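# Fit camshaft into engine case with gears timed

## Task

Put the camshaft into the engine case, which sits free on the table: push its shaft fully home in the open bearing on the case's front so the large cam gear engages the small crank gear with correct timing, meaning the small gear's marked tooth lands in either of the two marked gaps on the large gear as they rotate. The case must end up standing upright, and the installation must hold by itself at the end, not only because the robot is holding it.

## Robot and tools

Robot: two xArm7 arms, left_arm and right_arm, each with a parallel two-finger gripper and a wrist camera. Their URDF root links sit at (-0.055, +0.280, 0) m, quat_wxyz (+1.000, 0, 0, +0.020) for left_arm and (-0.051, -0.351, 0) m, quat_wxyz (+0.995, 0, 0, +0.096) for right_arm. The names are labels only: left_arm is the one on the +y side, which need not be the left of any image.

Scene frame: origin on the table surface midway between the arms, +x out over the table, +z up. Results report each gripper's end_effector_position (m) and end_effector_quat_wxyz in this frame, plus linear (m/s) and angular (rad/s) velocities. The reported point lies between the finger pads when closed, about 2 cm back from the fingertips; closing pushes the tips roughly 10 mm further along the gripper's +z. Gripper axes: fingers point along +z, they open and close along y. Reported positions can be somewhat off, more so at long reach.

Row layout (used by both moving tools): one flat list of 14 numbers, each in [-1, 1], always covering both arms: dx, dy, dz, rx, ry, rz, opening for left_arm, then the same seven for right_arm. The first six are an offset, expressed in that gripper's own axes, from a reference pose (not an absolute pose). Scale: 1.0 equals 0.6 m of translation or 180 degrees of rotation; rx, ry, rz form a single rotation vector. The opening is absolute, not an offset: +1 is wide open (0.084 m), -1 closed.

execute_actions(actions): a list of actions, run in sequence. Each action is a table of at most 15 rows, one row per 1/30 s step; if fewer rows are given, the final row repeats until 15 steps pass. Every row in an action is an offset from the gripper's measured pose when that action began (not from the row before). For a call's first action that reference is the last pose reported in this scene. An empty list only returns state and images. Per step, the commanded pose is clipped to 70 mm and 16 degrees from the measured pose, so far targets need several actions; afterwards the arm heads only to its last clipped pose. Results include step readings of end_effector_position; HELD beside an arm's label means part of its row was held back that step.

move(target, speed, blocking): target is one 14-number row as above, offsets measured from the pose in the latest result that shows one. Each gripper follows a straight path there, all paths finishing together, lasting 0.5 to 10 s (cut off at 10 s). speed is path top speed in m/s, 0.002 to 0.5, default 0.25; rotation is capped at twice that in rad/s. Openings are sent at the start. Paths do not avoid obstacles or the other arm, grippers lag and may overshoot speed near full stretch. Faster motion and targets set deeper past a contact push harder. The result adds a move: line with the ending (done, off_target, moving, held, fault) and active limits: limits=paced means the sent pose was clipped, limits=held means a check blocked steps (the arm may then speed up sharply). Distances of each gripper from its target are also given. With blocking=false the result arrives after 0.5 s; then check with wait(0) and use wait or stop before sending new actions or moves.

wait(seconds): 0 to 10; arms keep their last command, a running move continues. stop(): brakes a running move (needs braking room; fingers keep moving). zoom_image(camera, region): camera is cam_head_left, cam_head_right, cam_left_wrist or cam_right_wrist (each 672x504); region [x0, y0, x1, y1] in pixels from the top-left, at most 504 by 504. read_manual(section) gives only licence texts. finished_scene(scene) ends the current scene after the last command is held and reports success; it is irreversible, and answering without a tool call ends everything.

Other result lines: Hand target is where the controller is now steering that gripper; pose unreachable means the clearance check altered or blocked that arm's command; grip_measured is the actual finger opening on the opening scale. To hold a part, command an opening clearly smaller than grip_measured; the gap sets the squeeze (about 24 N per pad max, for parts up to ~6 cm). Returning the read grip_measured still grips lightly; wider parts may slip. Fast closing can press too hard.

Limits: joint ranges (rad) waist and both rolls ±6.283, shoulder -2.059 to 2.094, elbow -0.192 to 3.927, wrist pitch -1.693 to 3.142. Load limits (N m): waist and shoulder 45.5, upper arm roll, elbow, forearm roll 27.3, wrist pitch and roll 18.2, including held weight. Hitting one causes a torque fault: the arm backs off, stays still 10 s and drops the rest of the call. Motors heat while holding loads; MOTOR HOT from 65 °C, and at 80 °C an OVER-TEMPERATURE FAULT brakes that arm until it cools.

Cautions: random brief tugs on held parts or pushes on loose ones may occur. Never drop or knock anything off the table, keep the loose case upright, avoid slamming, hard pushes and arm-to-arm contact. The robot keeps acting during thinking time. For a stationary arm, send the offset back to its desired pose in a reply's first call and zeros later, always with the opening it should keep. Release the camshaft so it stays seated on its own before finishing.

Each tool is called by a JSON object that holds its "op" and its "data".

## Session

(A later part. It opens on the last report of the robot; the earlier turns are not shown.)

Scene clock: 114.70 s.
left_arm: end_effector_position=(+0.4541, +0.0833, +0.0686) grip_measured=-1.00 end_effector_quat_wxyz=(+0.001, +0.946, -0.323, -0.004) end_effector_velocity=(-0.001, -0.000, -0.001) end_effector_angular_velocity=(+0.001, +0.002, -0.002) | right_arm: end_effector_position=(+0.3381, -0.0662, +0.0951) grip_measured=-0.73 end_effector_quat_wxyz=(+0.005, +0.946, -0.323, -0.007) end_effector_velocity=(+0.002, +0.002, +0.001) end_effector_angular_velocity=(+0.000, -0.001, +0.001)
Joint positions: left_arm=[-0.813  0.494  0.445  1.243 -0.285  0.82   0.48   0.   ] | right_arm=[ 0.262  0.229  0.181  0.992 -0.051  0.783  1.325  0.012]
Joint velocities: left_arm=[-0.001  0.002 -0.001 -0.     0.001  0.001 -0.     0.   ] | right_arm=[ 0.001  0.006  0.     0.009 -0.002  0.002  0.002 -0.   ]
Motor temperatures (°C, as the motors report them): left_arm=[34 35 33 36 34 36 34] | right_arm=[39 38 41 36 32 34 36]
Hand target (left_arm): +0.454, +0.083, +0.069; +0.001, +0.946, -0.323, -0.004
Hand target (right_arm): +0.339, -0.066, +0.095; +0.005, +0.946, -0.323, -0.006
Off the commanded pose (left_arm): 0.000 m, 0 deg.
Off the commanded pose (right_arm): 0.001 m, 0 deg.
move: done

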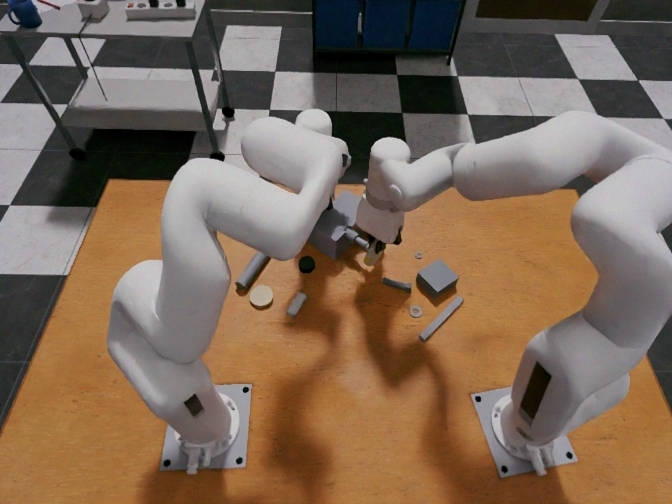

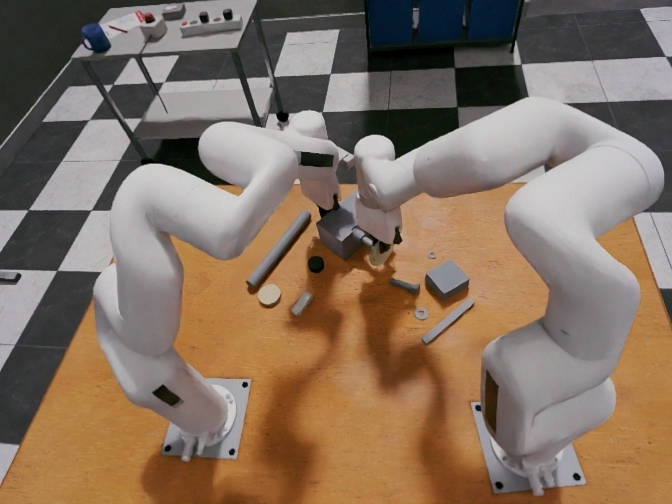

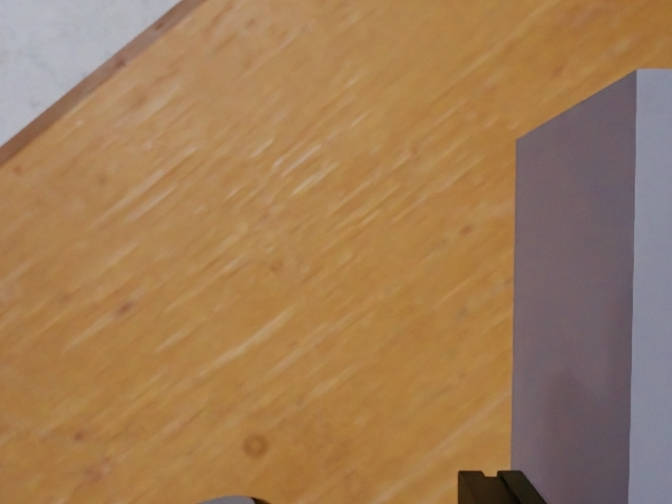

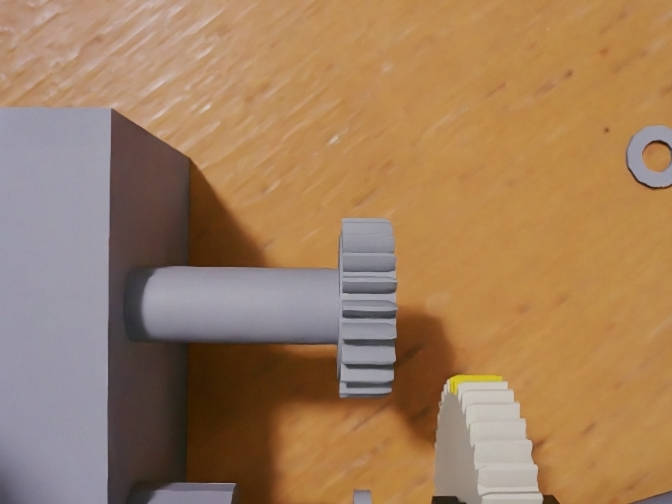

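{"op": "move", "data": {"target": [0,0,0,0,0,0,-1,0,-0.01,0,0,0,0,-1], "speed": 0.02}}

{"op": "move", "data": {"target": [0,0,0,0,0,0,-1,0.011,0,0.001,0,-0.067,0,-1], "speed": 0.05}}

{"op": "move", "data": {"target": [0,0,0,0,0,0,-1,0,0,0,0,0,0,-0.45]}}

{"op": "move", "data": {"target": [0,0,0,0,0,0,-1,-0.021,0,0.0045,0,0.133,0,-0.45], "speed": 0.1}}

{"op": "move", "data": {"target": [0,0,0,0,0,0,-1,-0.021,0,0.0045,0,0.133,0,-0.45], "speed": 0.1}}

{"op": "move", "data": {"target": [0,0,0,0,0,0,-1,0,0,0,0,0,0,-1]}}

{"op": "move", "data": {"target": [0,0,0,0,0,0,-1,0.011,0,0.001,0,-0.067,0,-1], "speed": 0.05}}

{"op": "move", "data": {"target": [0,0,0,0,0,0,-1,0.011,0,0.001,0,-0.067,0,-1], "speed": 0.05}}

{"op": "move", "data": {"target": [0,0,0,0,0,0,-1,0.011,0,0.001,0,-0.067,0,-1], "speed": 0.05}}

{"op": "move", "data": {"target": [0,0,0,0,0,0,-1,0,0,0,0,0,0,-0.45]}}

{"op": "move", "data": {"target": [0,0,0,0,0,0,-1,0,0,-0.08,0,0,0,-0.45], "speed": 0.1}}

{"op": "move", "data": {"target": [0,0,0,0,0,0,-1,-0.06,0.17,0.03,0.33,0,0,-0.45]}}

Scene clock: 140.73 s.
left_arm: end_effector_position=(+0.4545, +0.0841, +0.0687) grip_measured=-1.00 end_effector_quat_wxyz=(+0.000, +0.947, -0.322, -0.004) end_effector_velocity=(+0.001, +0.002, +0.001) end_effector_angular_velocity=(+0.001, -0.002, +0.002) | right_arm: end_effector_position=(+0.3417, -0.0618, +0.0953) grip_measured=-0.73 end_effector_quat_wxyz=(+0.005, +0.946, -0.323, -0.006) end_effector_velocity=(+0.002, +0.003, +0.000) end_effector_angular_velocity=(-0.001, +0.000, +0.001)
Joint positions: left_arm=[-0.813  0.494  0.446  1.243 -0.285  0.819  0.48   0.   ] | right_arm=[ 0.266  0.244  0.181  1.013 -0.055  0.789  1.331  0.012]
Joint velocities: left_arm=[ 0.    -0.     0.003  0.     0.001 -0.001  0.     0.   ] | right_arm=[ 0.003  0.008 -0.     0.013 -0.003  0.006  0.004  0.   ]
Motor temperatures (°C, as the motors report them): left_arm=[34 35 33 36 34 36 34] | right_arm=[39 38 41 37 32 34 36]
Hand target (left_arm): +0.454, +0.083, +0.069; +0.001, +0.946, -0.323, -0.004
Hand target (right_arm): +0.342, -0.061, +0.095; +0.005, +0.946, -0.323, -0.007
Off the commanded pose (left_arm): 0.001 m, 0 deg.
Off the commanded pose (right_arm): 0.001 m, 0 deg.
move: done

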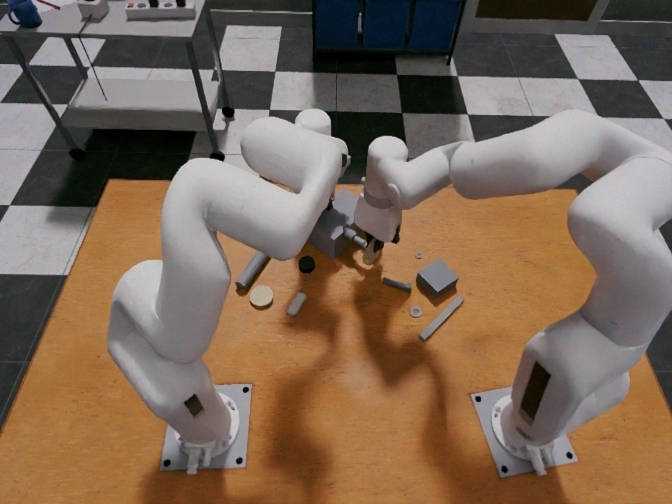

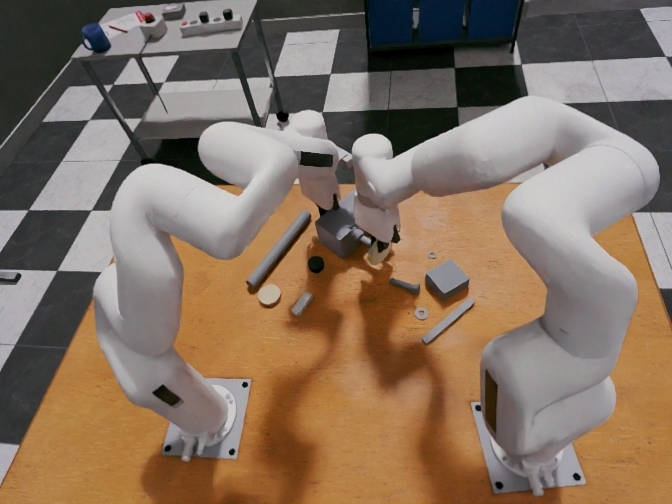

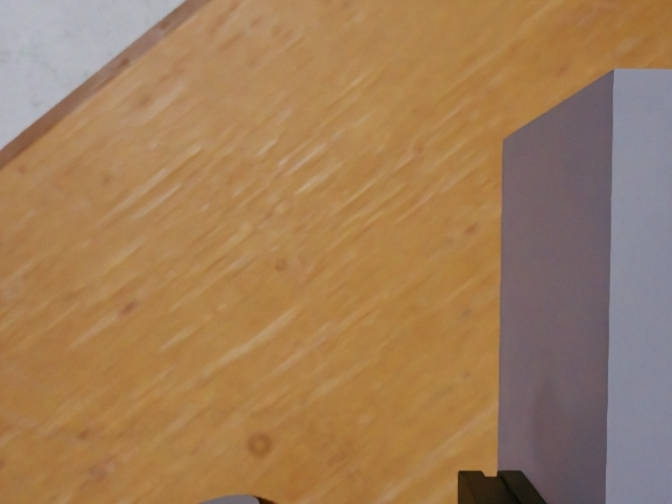

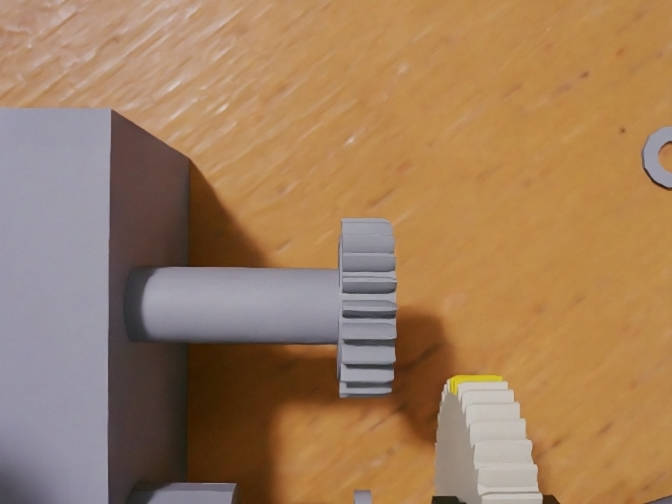

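Scene clock: 143.17 s.
left_arm: end_effector_position=(+0.4545, +0.0840, +0.0687) grip_measured=-1.00 end_effector_quat_wxyz=(+0.000, +0.947, -0.322, -0.004) end_effector_velocity=(-0.000, -0.000, -0.001) end_effector_angular_velocity=(+0.001, -0.000, -0.000) | right_arm: end_effector_position=(+0.3469, -0.0661, +0.0945) grip_measured=-0.73 end_effector_quat_wxyz=(-0.029, +0.941, -0.322, -0.105) end_effector_velocity=(+0.000, -0.000, +0.000) end_effector_angular_velocity=(+0.008, +0.010, +0.001)
Joint positions: left_arm=[-0.813  0.494  0.446  1.243 -0.285  0.82   0.48   0.   ] | right_arm=[0.151 0.302 0.212 1.094 0.174 0.896 1.094 0.012]
Joint velocities: left_arm=[-0.001  0.001  0.    -0.     0.    -0.001 -0.     0.   ] | right_arm=[-0.007  0.004  0.002  0.007  0.012  0.009 -0.013  0.   ]
Motor temperatures (°C, as the motors report them): left_arm=[34 35 33 36 34 36 34] | right_arm=[39 38 41 37 32 34 36]
Hand target (left_arm): +0.455, +0.084, +0.069; +0.000, +0.947, -0.322, -0.004
Hand target (right_arm): +0.347, -0.066, +0.095; -0.029, +0.940, -0.322, -0.106
Off the commanded pose (left_arm): 0.000 m, 0 deg.
Off the commanded pose (right_arm): 0.000 m, 0 deg.
move: done

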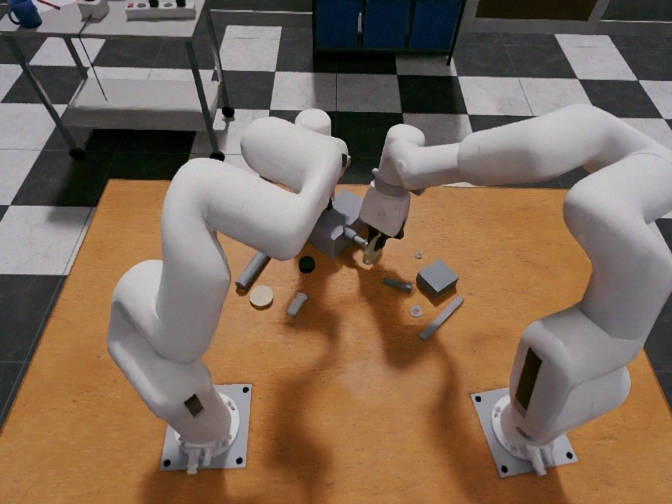

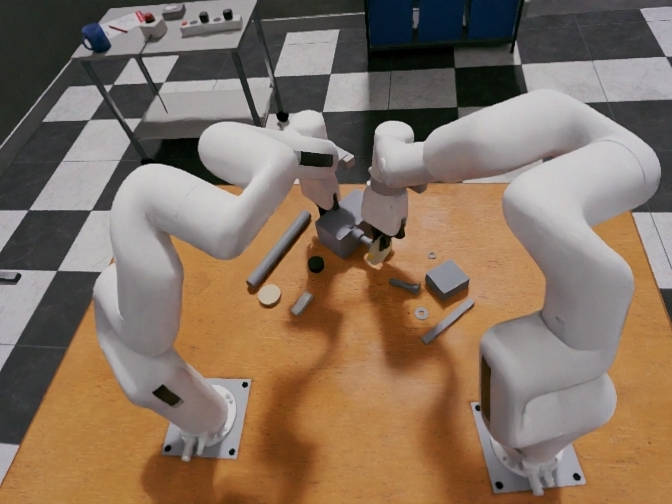

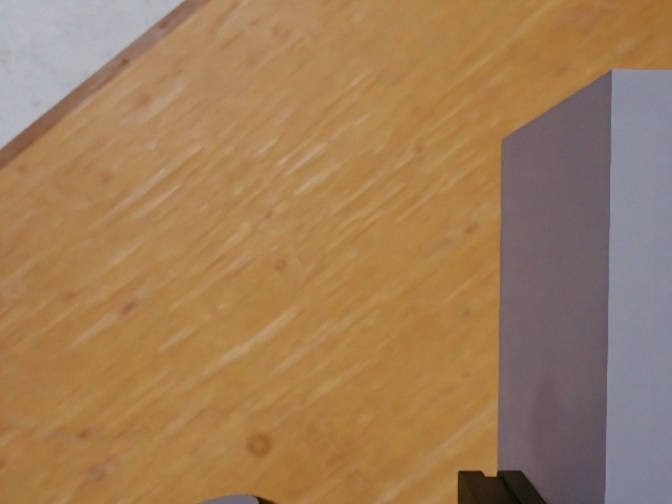

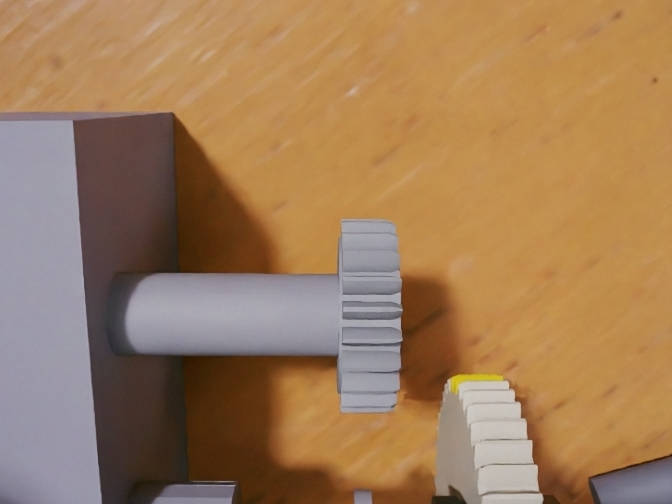

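Scene clock: 143.73 s.
left_arm: end_effector_position=(+0.4545, +0.0840, +0.0687) grip_measured=-1.00 end_effector_quat_wxyz=(+0.000, +0.947, -0.322, -0.004) end_effector_velocity=(+0.000, -0.001, +0.001) end_effector_angular_velocity=(-0.002, -0.002, -0.001) | right_arm: end_effector_position=(+0.3471, -0.0659, +0.0949) grip_measured=-0.47 end_effector_quat_wxyz=(-0.029, +0.941, -0.322, -0.105) end_effector_velocity=(-0.002, -0.001, -0.002) end_effector_angular_velocity=(-0.004, +0.006, +0.001)
Joint positions: left_arm=[-0.813  0.494  0.446  1.243 -0.285  0.819  0.48   0.   ] | right_arm=[0.151 0.302 0.213 1.095 0.174 0.896 1.094 0.024]
Joint velocities: left_arm=[-0.001 -0.002 -0.001  0.     0.    -0.001 -0.001  0.   ] | right_arm=[ 0.001  0.003 -0.001 -0.002 -0.001  0.002  0.     0.   ]
Motor temperatures (°C, as the motors report them): left_arm=[34 35 33 36 34 36 34] | right_arm=[39 38 41 37 32 34 36]
Hand target (left_arm): +0.454, +0.084, +0.069; +0.000, +0.947, -0.322, -0.004
Hand target (right_arm): +0.347, -0.066, +0.095; -0.029, +0.941, -0.322, -0.105
Off the commanded pose (left_arm): 0.000 m, 0 deg.
Off the commanded pose (right_arm): 0.000 m, 0 deg.
move: done

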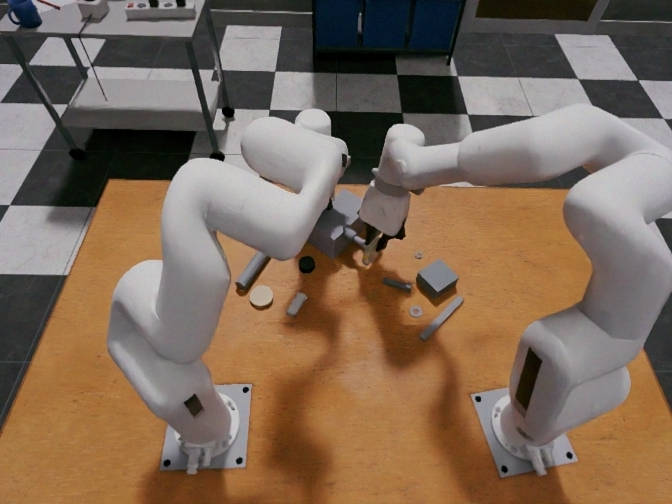

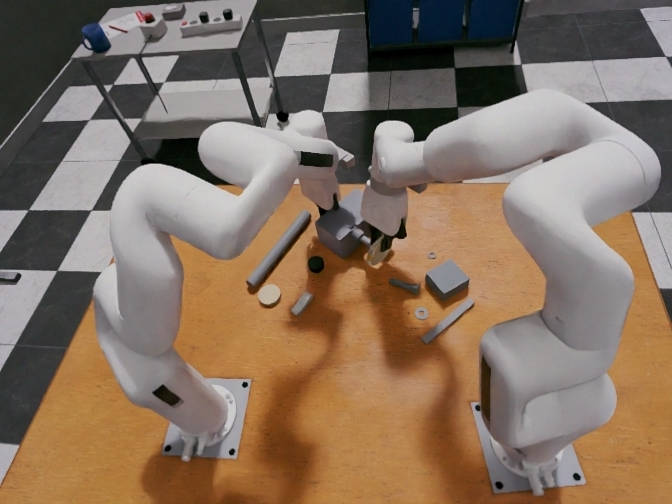

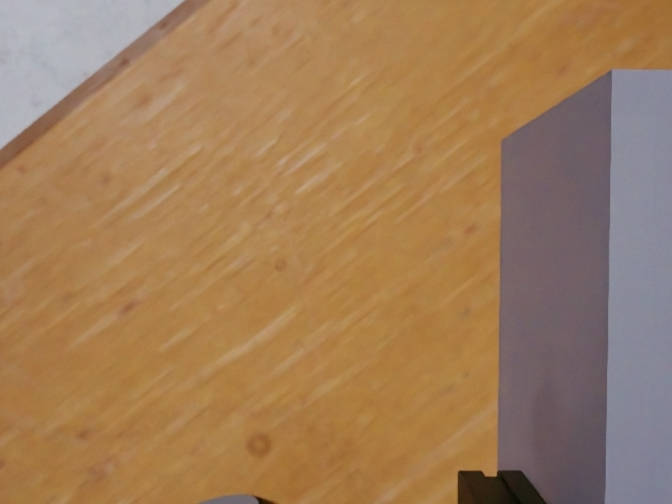

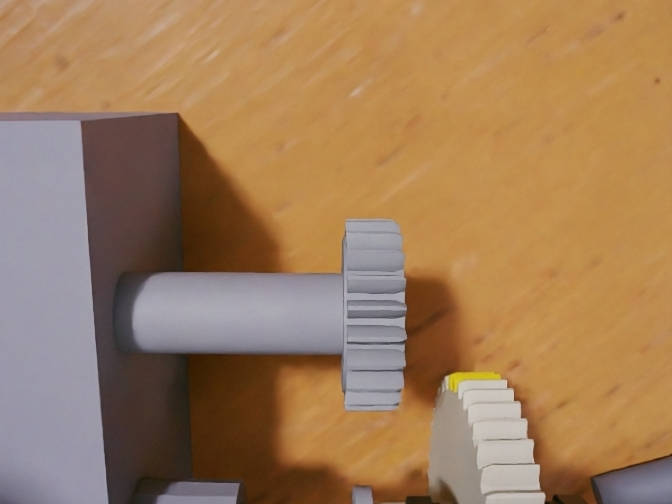

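Scene clock: 146.27 s.
left_arm: end_effector_position=(+0.4545, +0.0840, +0.0687) grip_measured=-1.00 end_effector_quat_wxyz=(+0.000, +0.947, -0.322, -0.004) end_effector_velocity=(-0.000, +0.000, -0.000) end_effector_angular_velocity=(-0.000, +0.001, +0.001) | right_arm: end_effector_position=(+0.3369, -0.0578, +0.0951) grip_measured=-0.47 end_effector_quat_wxyz=(+0.038, +0.942, -0.320, +0.092) end_effector_velocity=(-0.000, -0.000, -0.001) end_effector_angular_velocity=(-0.010, -0.008, -0.002)
Joint positions: left_arm=[-0.813  0.494  0.446  1.243 -0.285  0.819  0.48   0.   ] | right_arm=[ 0.387  0.221  0.14   0.967 -0.338  0.75   1.62   0.024]
Joint velocities: left_arm=[-0.     0.     0.    -0.    -0.001  0.001 -0.     0.   ] | right_arm=[ 0.008  0.002 -0.003 -0.001 -0.019  0.002  0.021  0.   ]
Motor temperatures (°C, as the motors report them): left_arm=[34 35 33 36 34 36 34] | right_arm=[39 38 41 37 32 34 36]
Hand target (left_arm): +0.454, +0.084, +0.069; +0.000, +0.947, -0.322, -0.004
Hand target (right_arm): +0.337, -0.058, +0.095; +0.038, +0.942, -0.320, +0.092
Off the commanded pose (left_arm): 0.000 m, 0 deg.
Off the commanded pose (right_arm): 0.000 m, 0 deg.
move: done

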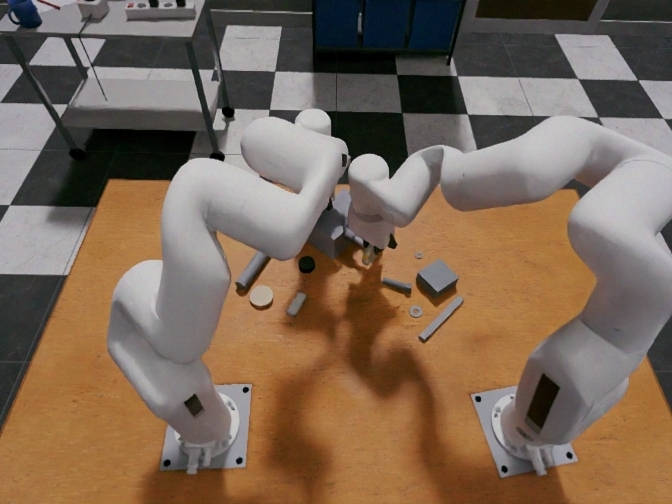

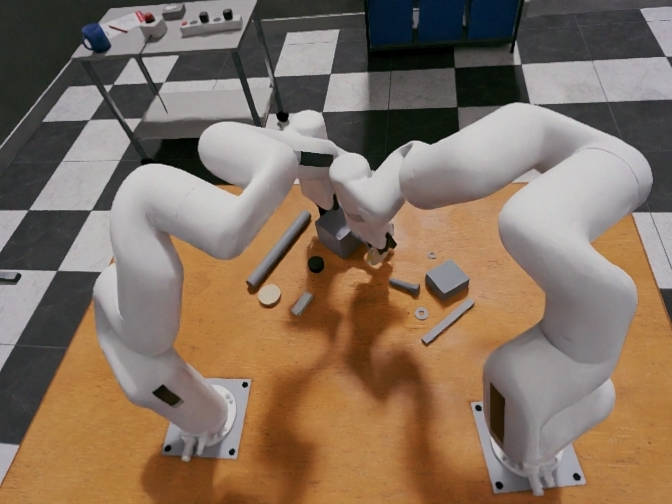

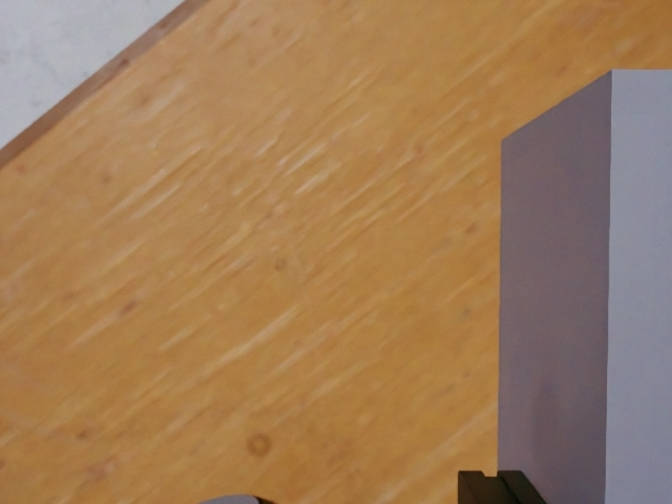

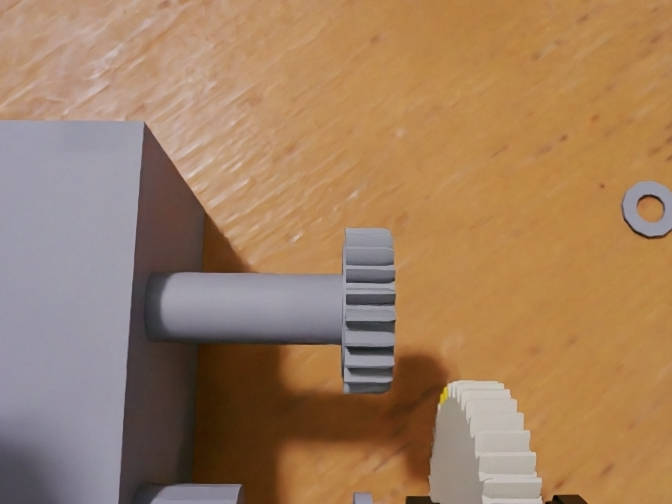

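Scene clock: 148.77 s.
left_arm: end_effector_position=(+0.4545, +0.0840, +0.0687) grip_measured=-1.00 end_effector_quat_wxyz=(+0.000, +0.947, -0.322, -0.004) end_effector_velocity=(-0.000, +0.000, -0.001) end_effector_angular_velocity=(+0.002, +0.002, -0.000) | right_arm: end_effector_position=(+0.3276, -0.0506, +0.0900) grip_measured=-0.47 end_effector_quat_wxyz=(+0.104, +0.903, -0.305, +0.284) end_effector_velocity=(+0.000, -0.000, +0.000) end_effector_angular_velocity=(-0.009, -0.013, -0.002)
Joint positions: left_arm=[-0.813  0.494  0.446  1.243 -0.285  0.819  0.48   0.   ] | right_arm=[ 0.621  0.279  0.092  0.973 -0.856  0.912  2.172  0.024]
Joint velocities: left_arm=[-0.     0.002  0.     0.     0.     0.     0.     0.   ] | right_arm=[ 0.007  0.004 -0.001  0.002 -0.014  0.011  0.017 -0.   ]
Motor temperatures (°C, as the motors report them): left_arm=[34 35 33 36 34 36 34] | right_arm=[39 38 41 37 32 34 36]
Hand target (left_arm): +0.454, +0.084, +0.069; +0.000, +0.947, -0.322, -0.004
Hand target (right_arm): +0.327, -0.050, +0.090; +0.104, +0.903, -0.305, +0.285
Off the commanded pose (left_arm): 0.000 m, 0 deg.
Off the commanded pose (right_arm): 0.000 m, 0 deg.
move: done

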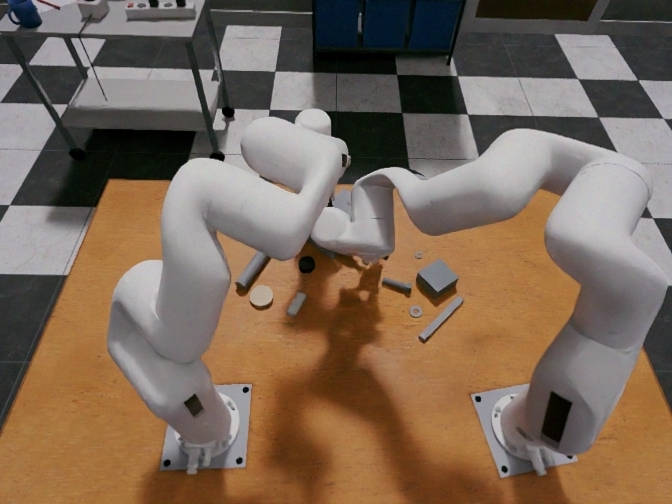

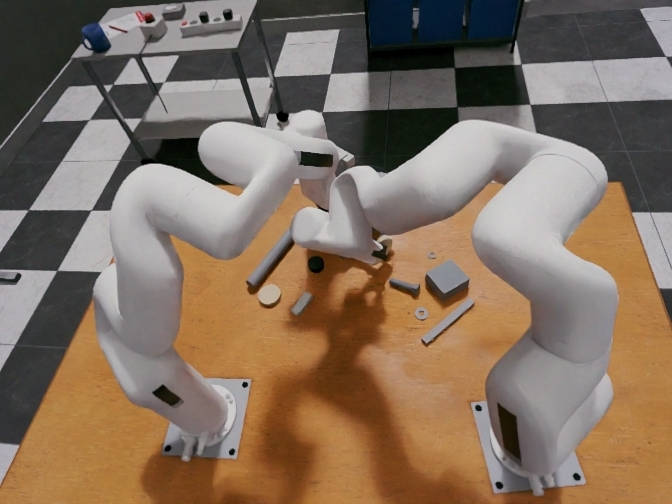

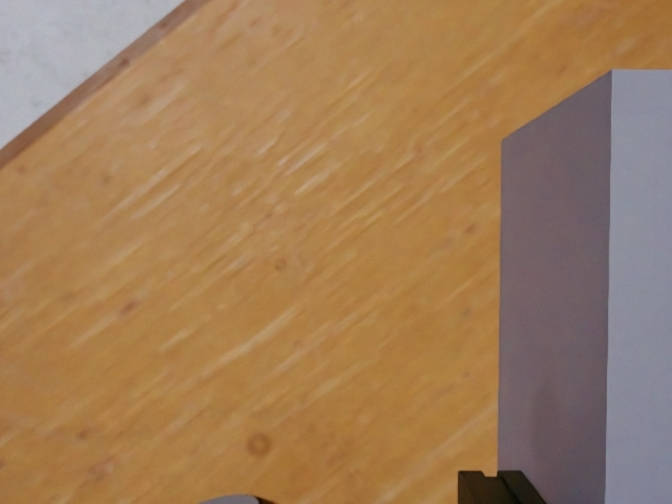

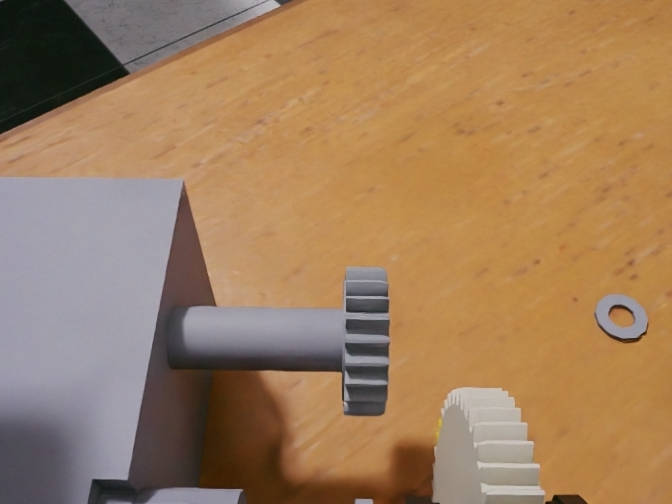

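Scene clock: 149.27 s.
left_arm: end_effector_position=(+0.4545, +0.0840, +0.0687) grip_measured=-1.00 end_effector_quat_wxyz=(+0.000, +0.947, -0.322, -0.004) end_effector_velocity=(+0.000, +0.000, +0.000) end_effector_angular_velocity=(-0.001, -0.000, +0.000) | right_arm: end_effector_position=(+0.3281, -0.0506, +0.0904) grip_measured=-0.73 end_effector_quat_wxyz=(+0.104, +0.903, -0.306, +0.284) end_effector_velocity=(-0.001, -0.000, -0.001) end_effector_angular_velocity=(-0.001, +0.002, +0.001)
Joint positions: left_arm=[-0.813  0.494  0.446  1.243 -0.285  0.819  0.48   0.   ] | right_arm=[ 0.621  0.278  0.092  0.974 -0.856  0.912  2.172  0.012]
Joint velocities: left_arm=[ 0.001  0.     0.     0.    -0.001  0.     0.001  0.   ] | right_arm=[ 0.     0.001  0.    -0.001  0.001 -0.001 -0.001  0.   ]
Motor temperatures (°C, as the motors report them): left_arm=[34 35 33 36 34 36 34] | right_arm=[39 38 41 37 32 34 36]
Hand target (left_arm): +0.454, +0.084, +0.069; +0.000, +0.947, -0.322, -0.004
Hand target (right_arm): +0.328, -0.051, +0.090; +0.104, +0.903, -0.305, +0.284
Off the commanded pose (left_arm): 0.000 m, 0 deg.
Off the commanded pose (right_arm): 0.001 m, 0 deg.
move: done

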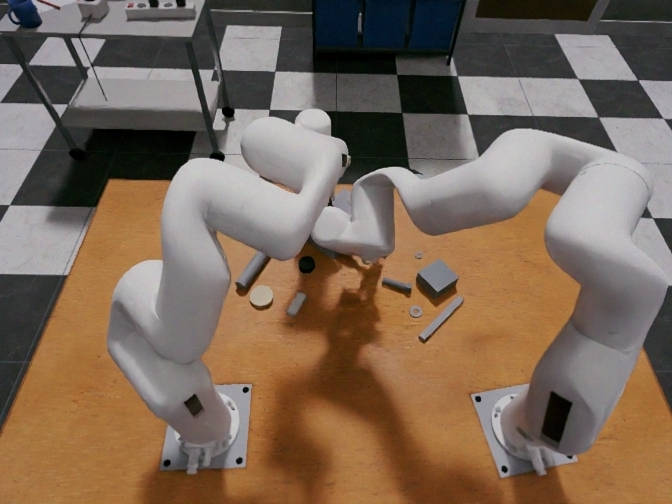

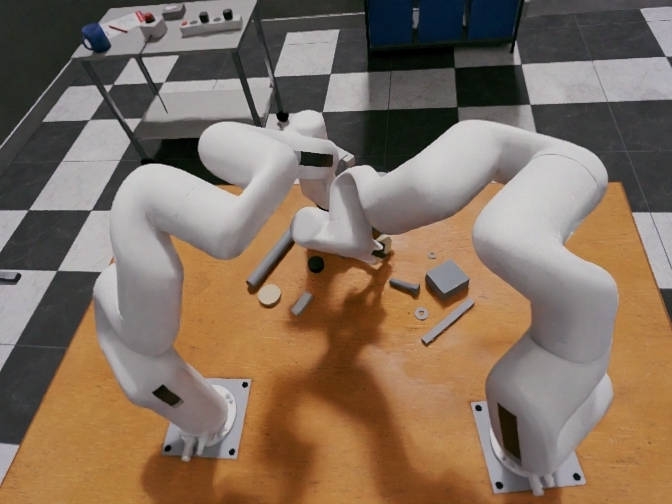

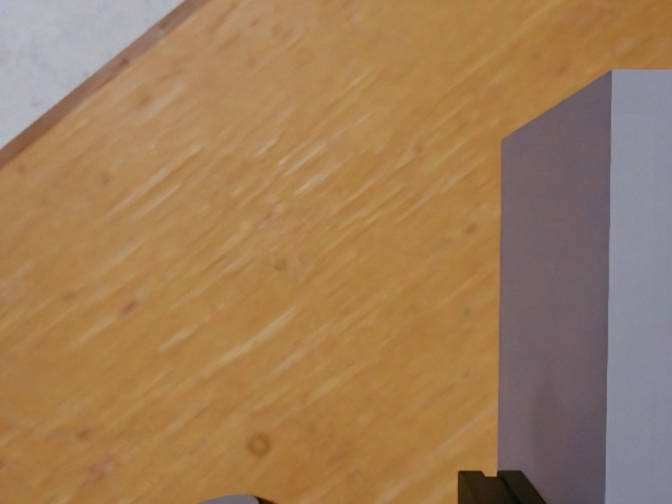

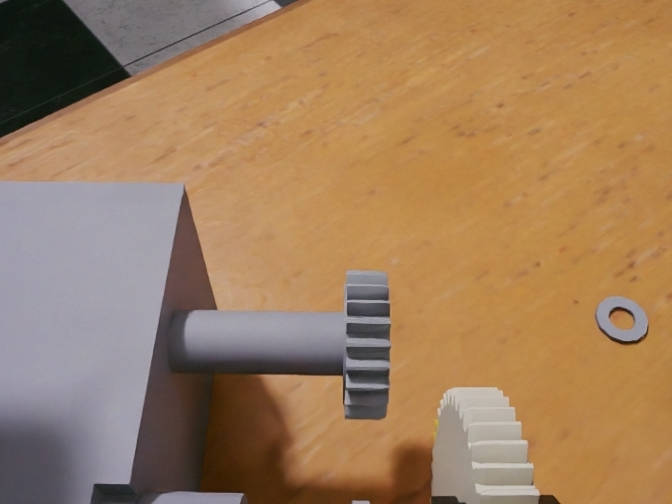

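Scene clock: 151.70 s.
left_arm: end_effector_position=(+0.4545, +0.0840, +0.0687) grip_measured=-1.00 end_effector_quat_wxyz=(+0.000, +0.947, -0.322, -0.004) end_effector_velocity=(+0.000, +0.001, -0.000) end_effector_angular_velocity=(+0.001, -0.000, +0.000) | right_arm: end_effector_position=(+0.3327, -0.0544, +0.0937) grip_measured=-0.73 end_effector_quat_wxyz=(+0.071, +0.927, -0.315, +0.189) end_effector_velocity=(+0.000, +0.000, +0.000) end_effector_angular_velocity=(+0.008, +0.012, +0.002)
Joint positions: left_arm=[-0.813  0.494  0.446  1.243 -0.285  0.819  0.48   0.   ] | right_arm=[ 0.506  0.232  0.107  0.957 -0.623  0.795  1.916  0.012]
Joint velocities: left_arm=[ 0.     0.     0.001 -0.     0.    -0.     0.001  0.   ] | right_arm=[-0.007 -0.001  0.002  0.001  0.018 -0.005 -0.021  0.   ]
Motor temperatures (°C, as the motors report them): left_arm=[34 35 33 36 34 36 34] | right_arm=[39 38 41 37 32 34 36]
Hand target (left_arm): +0.454, +0.084, +0.069; +0.000, +0.947, -0.322, -0.004
Hand target (right_arm): +0.333, -0.054, +0.094; +0.071, +0.928, -0.315, +0.188
Off the commanded pose (left_arm): 0.000 m, 0 deg.
Off the commanded pose (right_arm): 0.000 m, 0 deg.
move: done

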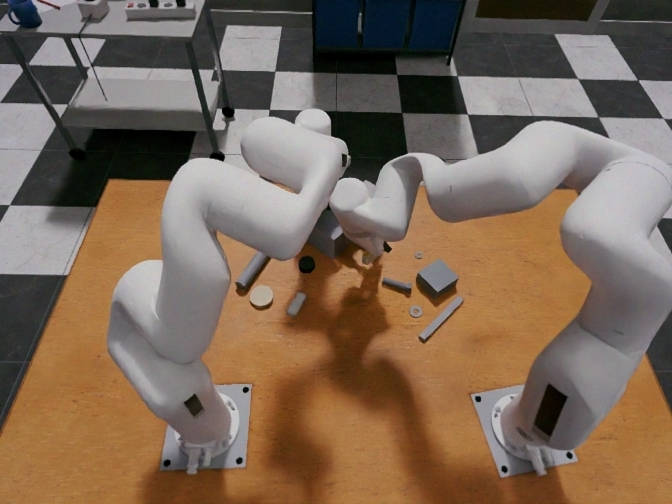

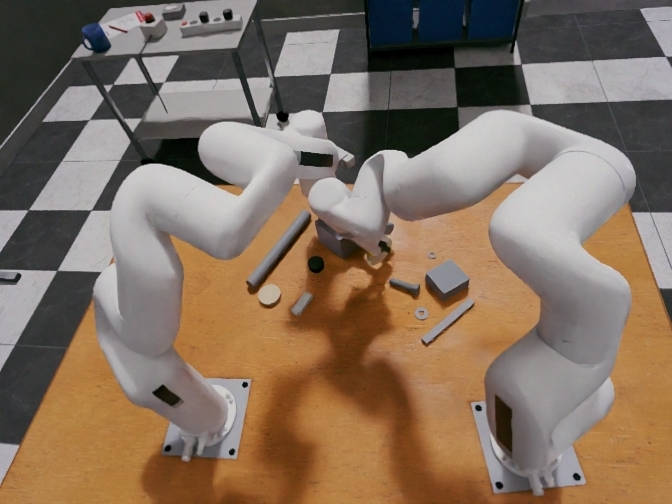

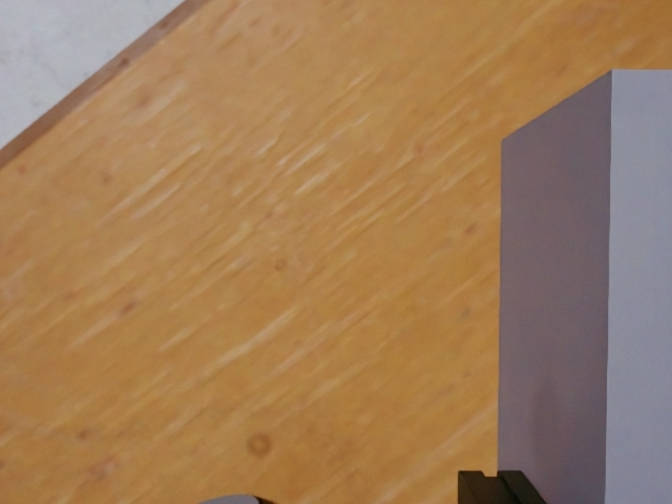

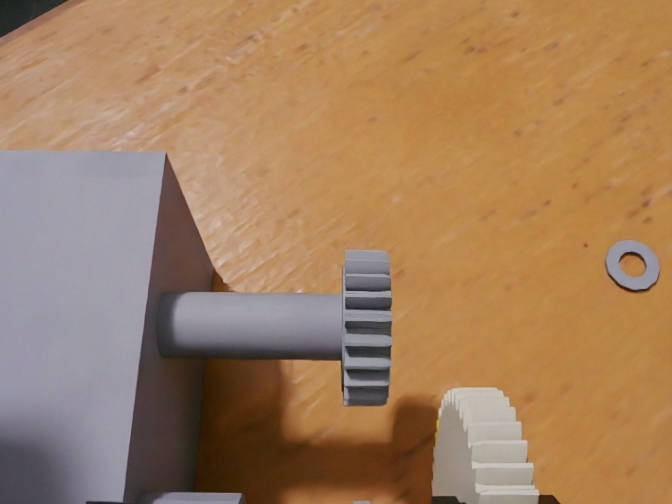

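Scene clock: 154.13 s.
left_arm: end_effector_position=(+0.4544, +0.0839, +0.0686) grip_measured=-1.00 end_effector_quat_wxyz=(+0.000, +0.947, -0.322, -0.004) end_effector_velocity=(+0.000, +0.001, -0.001) end_effector_angular_velocity=(+0.002, +0.001, +0.001) | right_arm: end_effector_position=(+0.3376, -0.0584, +0.0956) grip_measured=-0.73 end_effector_quat_wxyz=(+0.038, +0.942, -0.321, +0.091) end_effector_velocity=(+0.000, -0.000, -0.000) end_effector_angular_velocity=(+0.007, +0.013, +0.001)
Joint positions: left_arm=[-0.813  0.494  0.446  1.243 -0.285  0.82   0.48   0.   ] | right_arm=[ 0.387  0.22   0.138  0.967 -0.335  0.751  1.617  0.012]
Joint velocities: left_arm=[ 0.001  0.001  0.    -0.     0.001 -0.    -0.001  0.   ] | right_arm=[-0.008  0.002  0.003  0.003  0.021  0.002 -0.022  0.   ]
Motor temperatures (°C, as the motors report them): left_arm=[34 35 33 36 34 36 34] | right_arm=[39 38 41 36 32 34 36]
Hand target (left_arm): +0.454, +0.084, +0.069; +0.000, +0.947, -0.322, -0.004
Hand target (right_arm): +0.338, -0.058, +0.096; +0.037, +0.942, -0.321, +0.091
Off the commanded pose (left_arm): 0.000 m, 0 deg.
Off the commanded pose (right_arm): 0.000 m, 0 deg.
move: done

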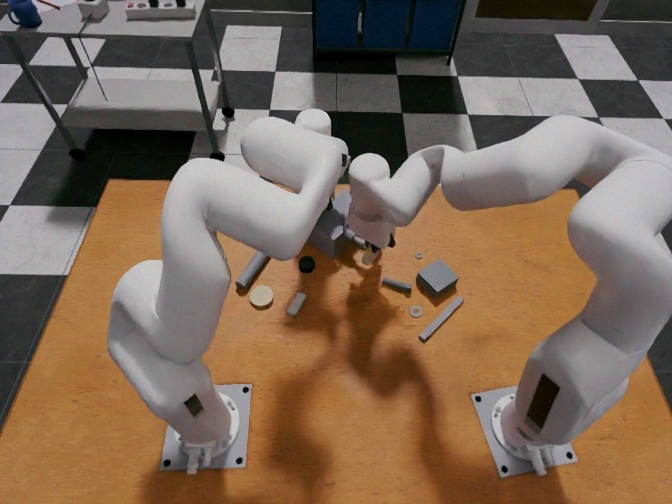

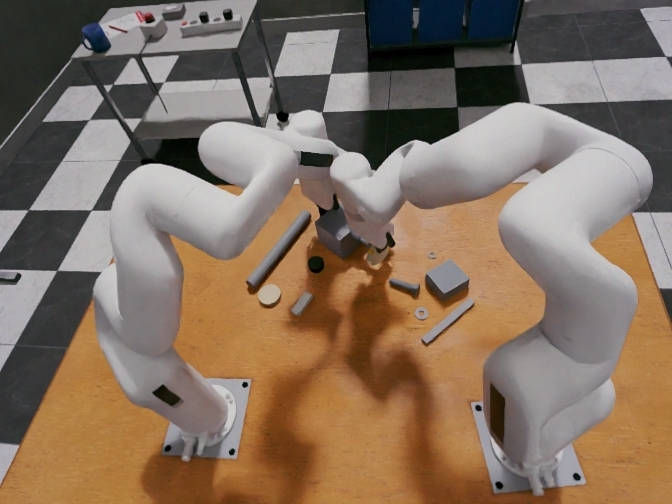

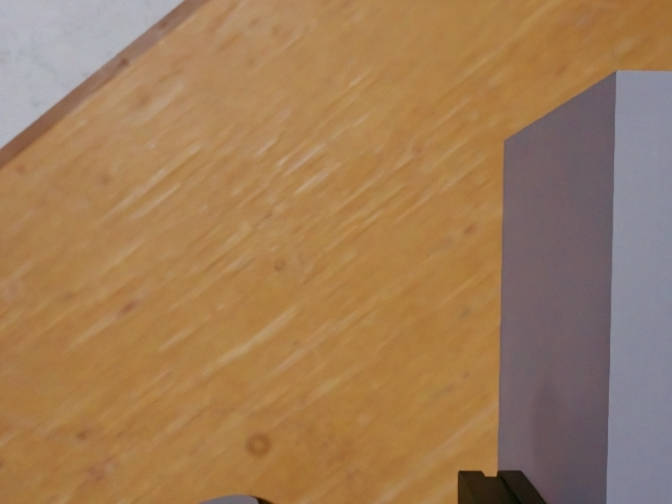

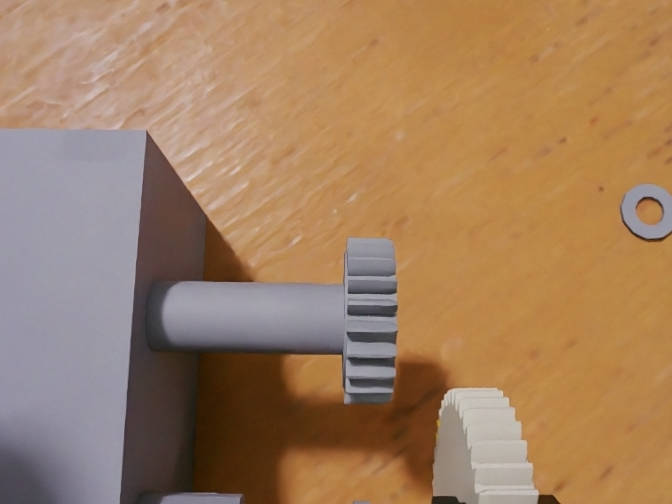

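Scene clock: 156.57 s.
left_arm: end_effector_position=(+0.4544, +0.0838, +0.0686) grip_measured=-1.00 end_effector_quat_wxyz=(+0.000, +0.947, -0.322, -0.004) end_effector_velocity=(-0.000, -0.000, -0.000) end_effector_angular_velocity=(+0.000, +0.001, -0.000) | right_arm: end_effector_position=(+0.3426, -0.0626, +0.0960) grip_measured=-0.73 end_effector_quat_wxyz=(+0.004, +0.946, -0.323, -0.007) end_effector_velocity=(+0.000, -0.000, +0.000) end_effector_angular_velocity=(+0.008, +0.011, +0.002)
Joint positions: left_arm=[-0.813  0.494  0.446  1.243 -0.285  0.82   0.48   0.   ] | right_arm=[ 0.267  0.243  0.177  1.015 -0.049  0.79   1.325  0.012]
Joint velocities: left_arm=[ 0.     0.    -0.001  0.     0.     0.     0.     0.   ] | right_arm=[-0.008  0.002  0.003  0.005  0.017  0.006 -0.019 -0.   ]
Motor temperatures (°C, as the motors report them): left_arm=[34 35 33 36 34 36 34] | right_arm=[39 38 41 36 32 34 36]
Hand target (left_arm): +0.454, +0.084, +0.069; +0.000, +0.947, -0.322, -0.004
Hand target (right_arm): +0.343, -0.063, +0.096; +0.004, +0.946, -0.324, -0.008
Off the commanded pose (left_arm): 0.000 m, 0 deg.
Off the commanded pose (right_arm): 0.000 m, 0 deg.
move: done

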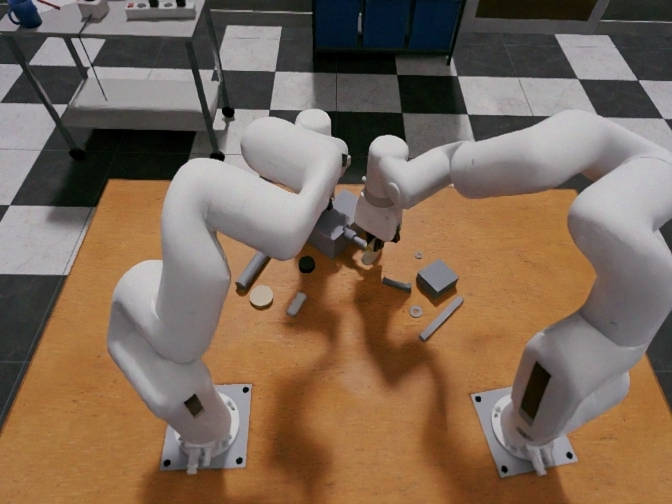

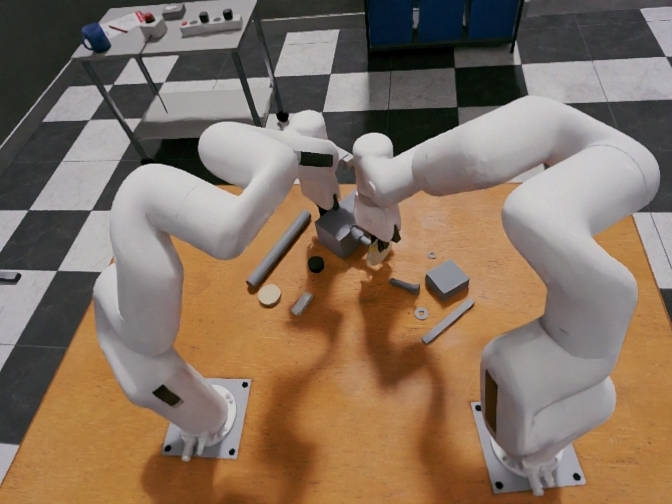

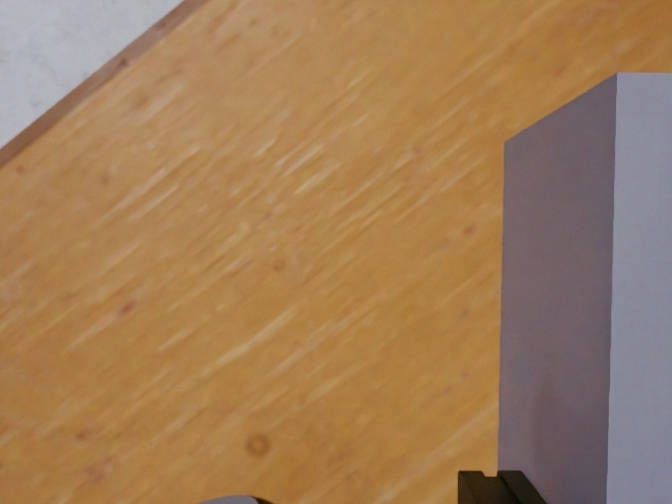

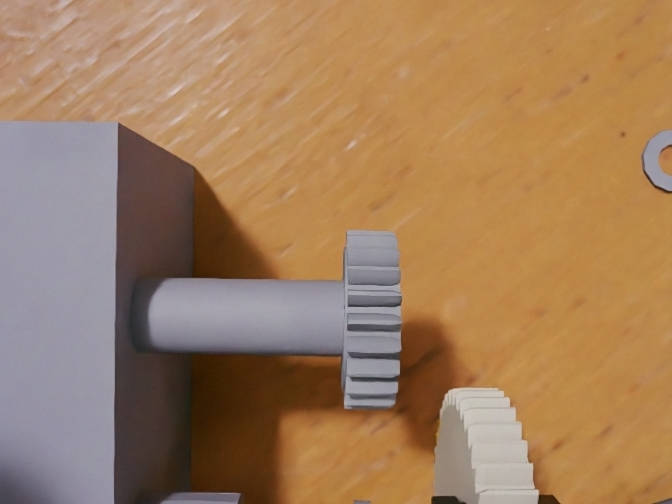

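Scene clock: 157.10 s.
left_arm: end_effector_position=(+0.4544, +0.0838, +0.0686) grip_measured=-1.00 end_effector_quat_wxyz=(+0.000, +0.947, -0.322, -0.004) end_effector_velocity=(+0.000, +0.000, -0.000) end_effector_angular_velocity=(-0.001, +0.000, +0.003) | right_arm: end_effector_position=(+0.3426, -0.0624, +0.0962) grip_measured=-0.47 end_effector_quat_wxyz=(+0.004, +0.946, -0.323, -0.007) end_effector_velocity=(-0.001, -0.001, -0.002) end_effector_angular_velocity=(-0.004, +0.004, -0.001)
Joint positions: left_arm=[-0.813  0.494  0.446  1.243 -0.285  0.82   0.48   0.   ] | right_arm=[ 0.266  0.243  0.177  1.015 -0.049  0.79   1.325  0.024]
Joint velocities: left_arm=[ 0.001  0.001  0.    -0.    -0.002 -0.    -0.     0.   ] | right_arm=[-0.     0.003 -0.001 -0.001 -0.001  0.002  0.001  0.   ]
Motor temperatures (°C, as the motors report them): left_arm=[34 35 33 36 34 36 34] | right_arm=[39 38 41 36 32 34 36]
Hand target (left_arm): +0.454, +0.084, +0.069; +0.000, +0.947, -0.322, -0.004
Hand target (right_arm): +0.343, -0.063, +0.096; +0.004, +0.946, -0.323, -0.007
Off the commanded pose (left_arm): 0.000 m, 0 deg.
Off the commanded pose (right_arm): 0.000 m, 0 deg.
move: done

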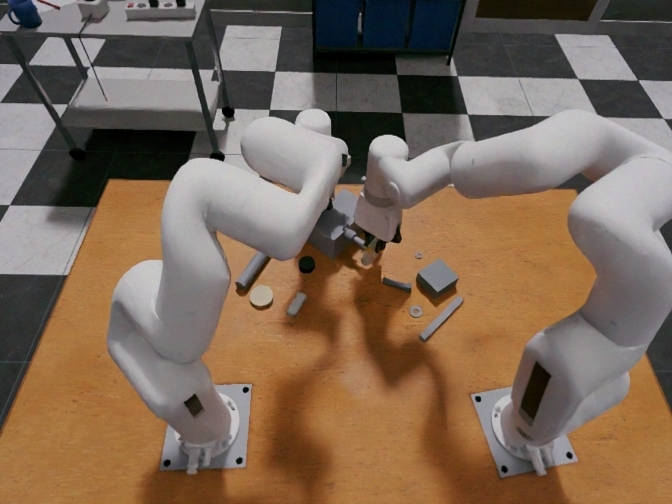

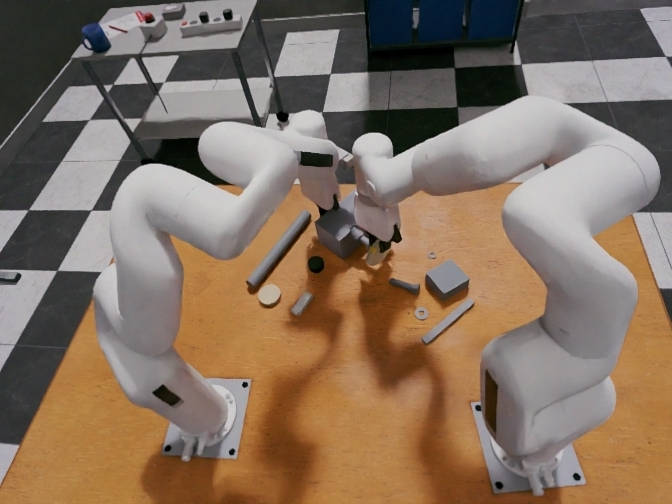

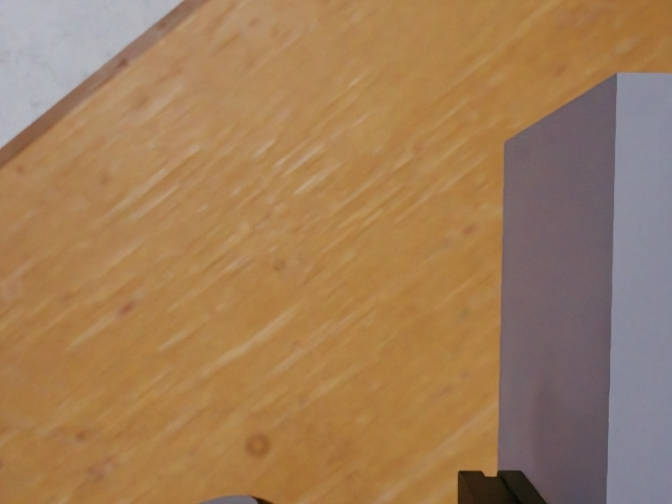

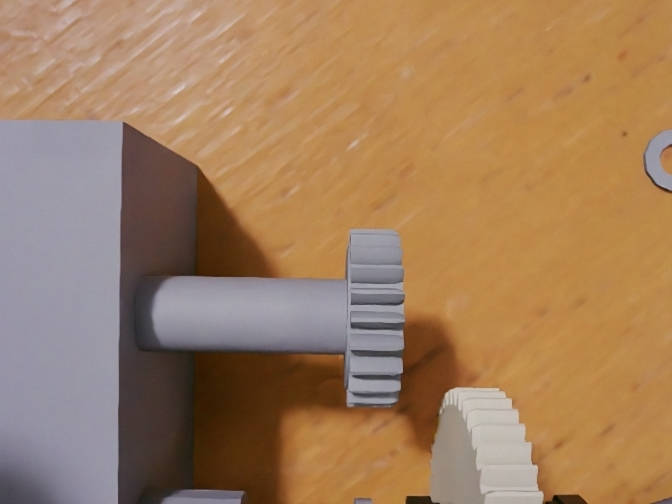

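Scene clock: 158.10 s.
left_arm: end_effector_position=(+0.4544, +0.0838, +0.0686) grip_measured=-1.00 end_effector_quat_wxyz=(+0.000, +0.947, -0.322, -0.004) end_effector_velocity=(+0.000, +0.000, -0.000) end_effector_angular_velocity=(+0.001, -0.001, -0.000) | right_arm: end_effector_position=(+0.3435, -0.0623, +0.1437) grip_measured=-0.47 end_effector_quat_wxyz=(+0.004, +0.946, -0.323, -0.007) end_effector_velocity=(+0.001, +0.000, +0.004) end_effector_angular_velocity=(+0.001, -0.002, -0.000)
Joint positions: left_arm=[-0.813  0.494  0.446  1.243 -0.285  0.82   0.48   0.   ] | right_arm=[ 0.261  0.166  0.182  1.066 -0.029  0.918  1.311  0.024]
Joint velocities: left_arm=[ 0.001  0.    -0.     0.     0.001 -0.001 -0.     0.   ] | right_arm=[-0.    -0.005  0.     0.005  0.001  0.007 -0.001 -0.   ]
Motor temperatures (°C, as the motors report them): left_arm=[34 35 33 36 34 36 34] | right_arm=[39 38 41 36 32 34 36]
Hand target (left_arm): +0.454, +0.084, +0.069; +0.000, +0.947, -0.322, -0.004
Hand target (right_arm): +0.344, -0.062, +0.144; +0.004, +0.946, -0.323, -0.007
Off the commanded pose (left_arm): 0.000 m, 0 deg.
Off the commanded pose (right_arm): 0.001 m, 0 deg.
move: done

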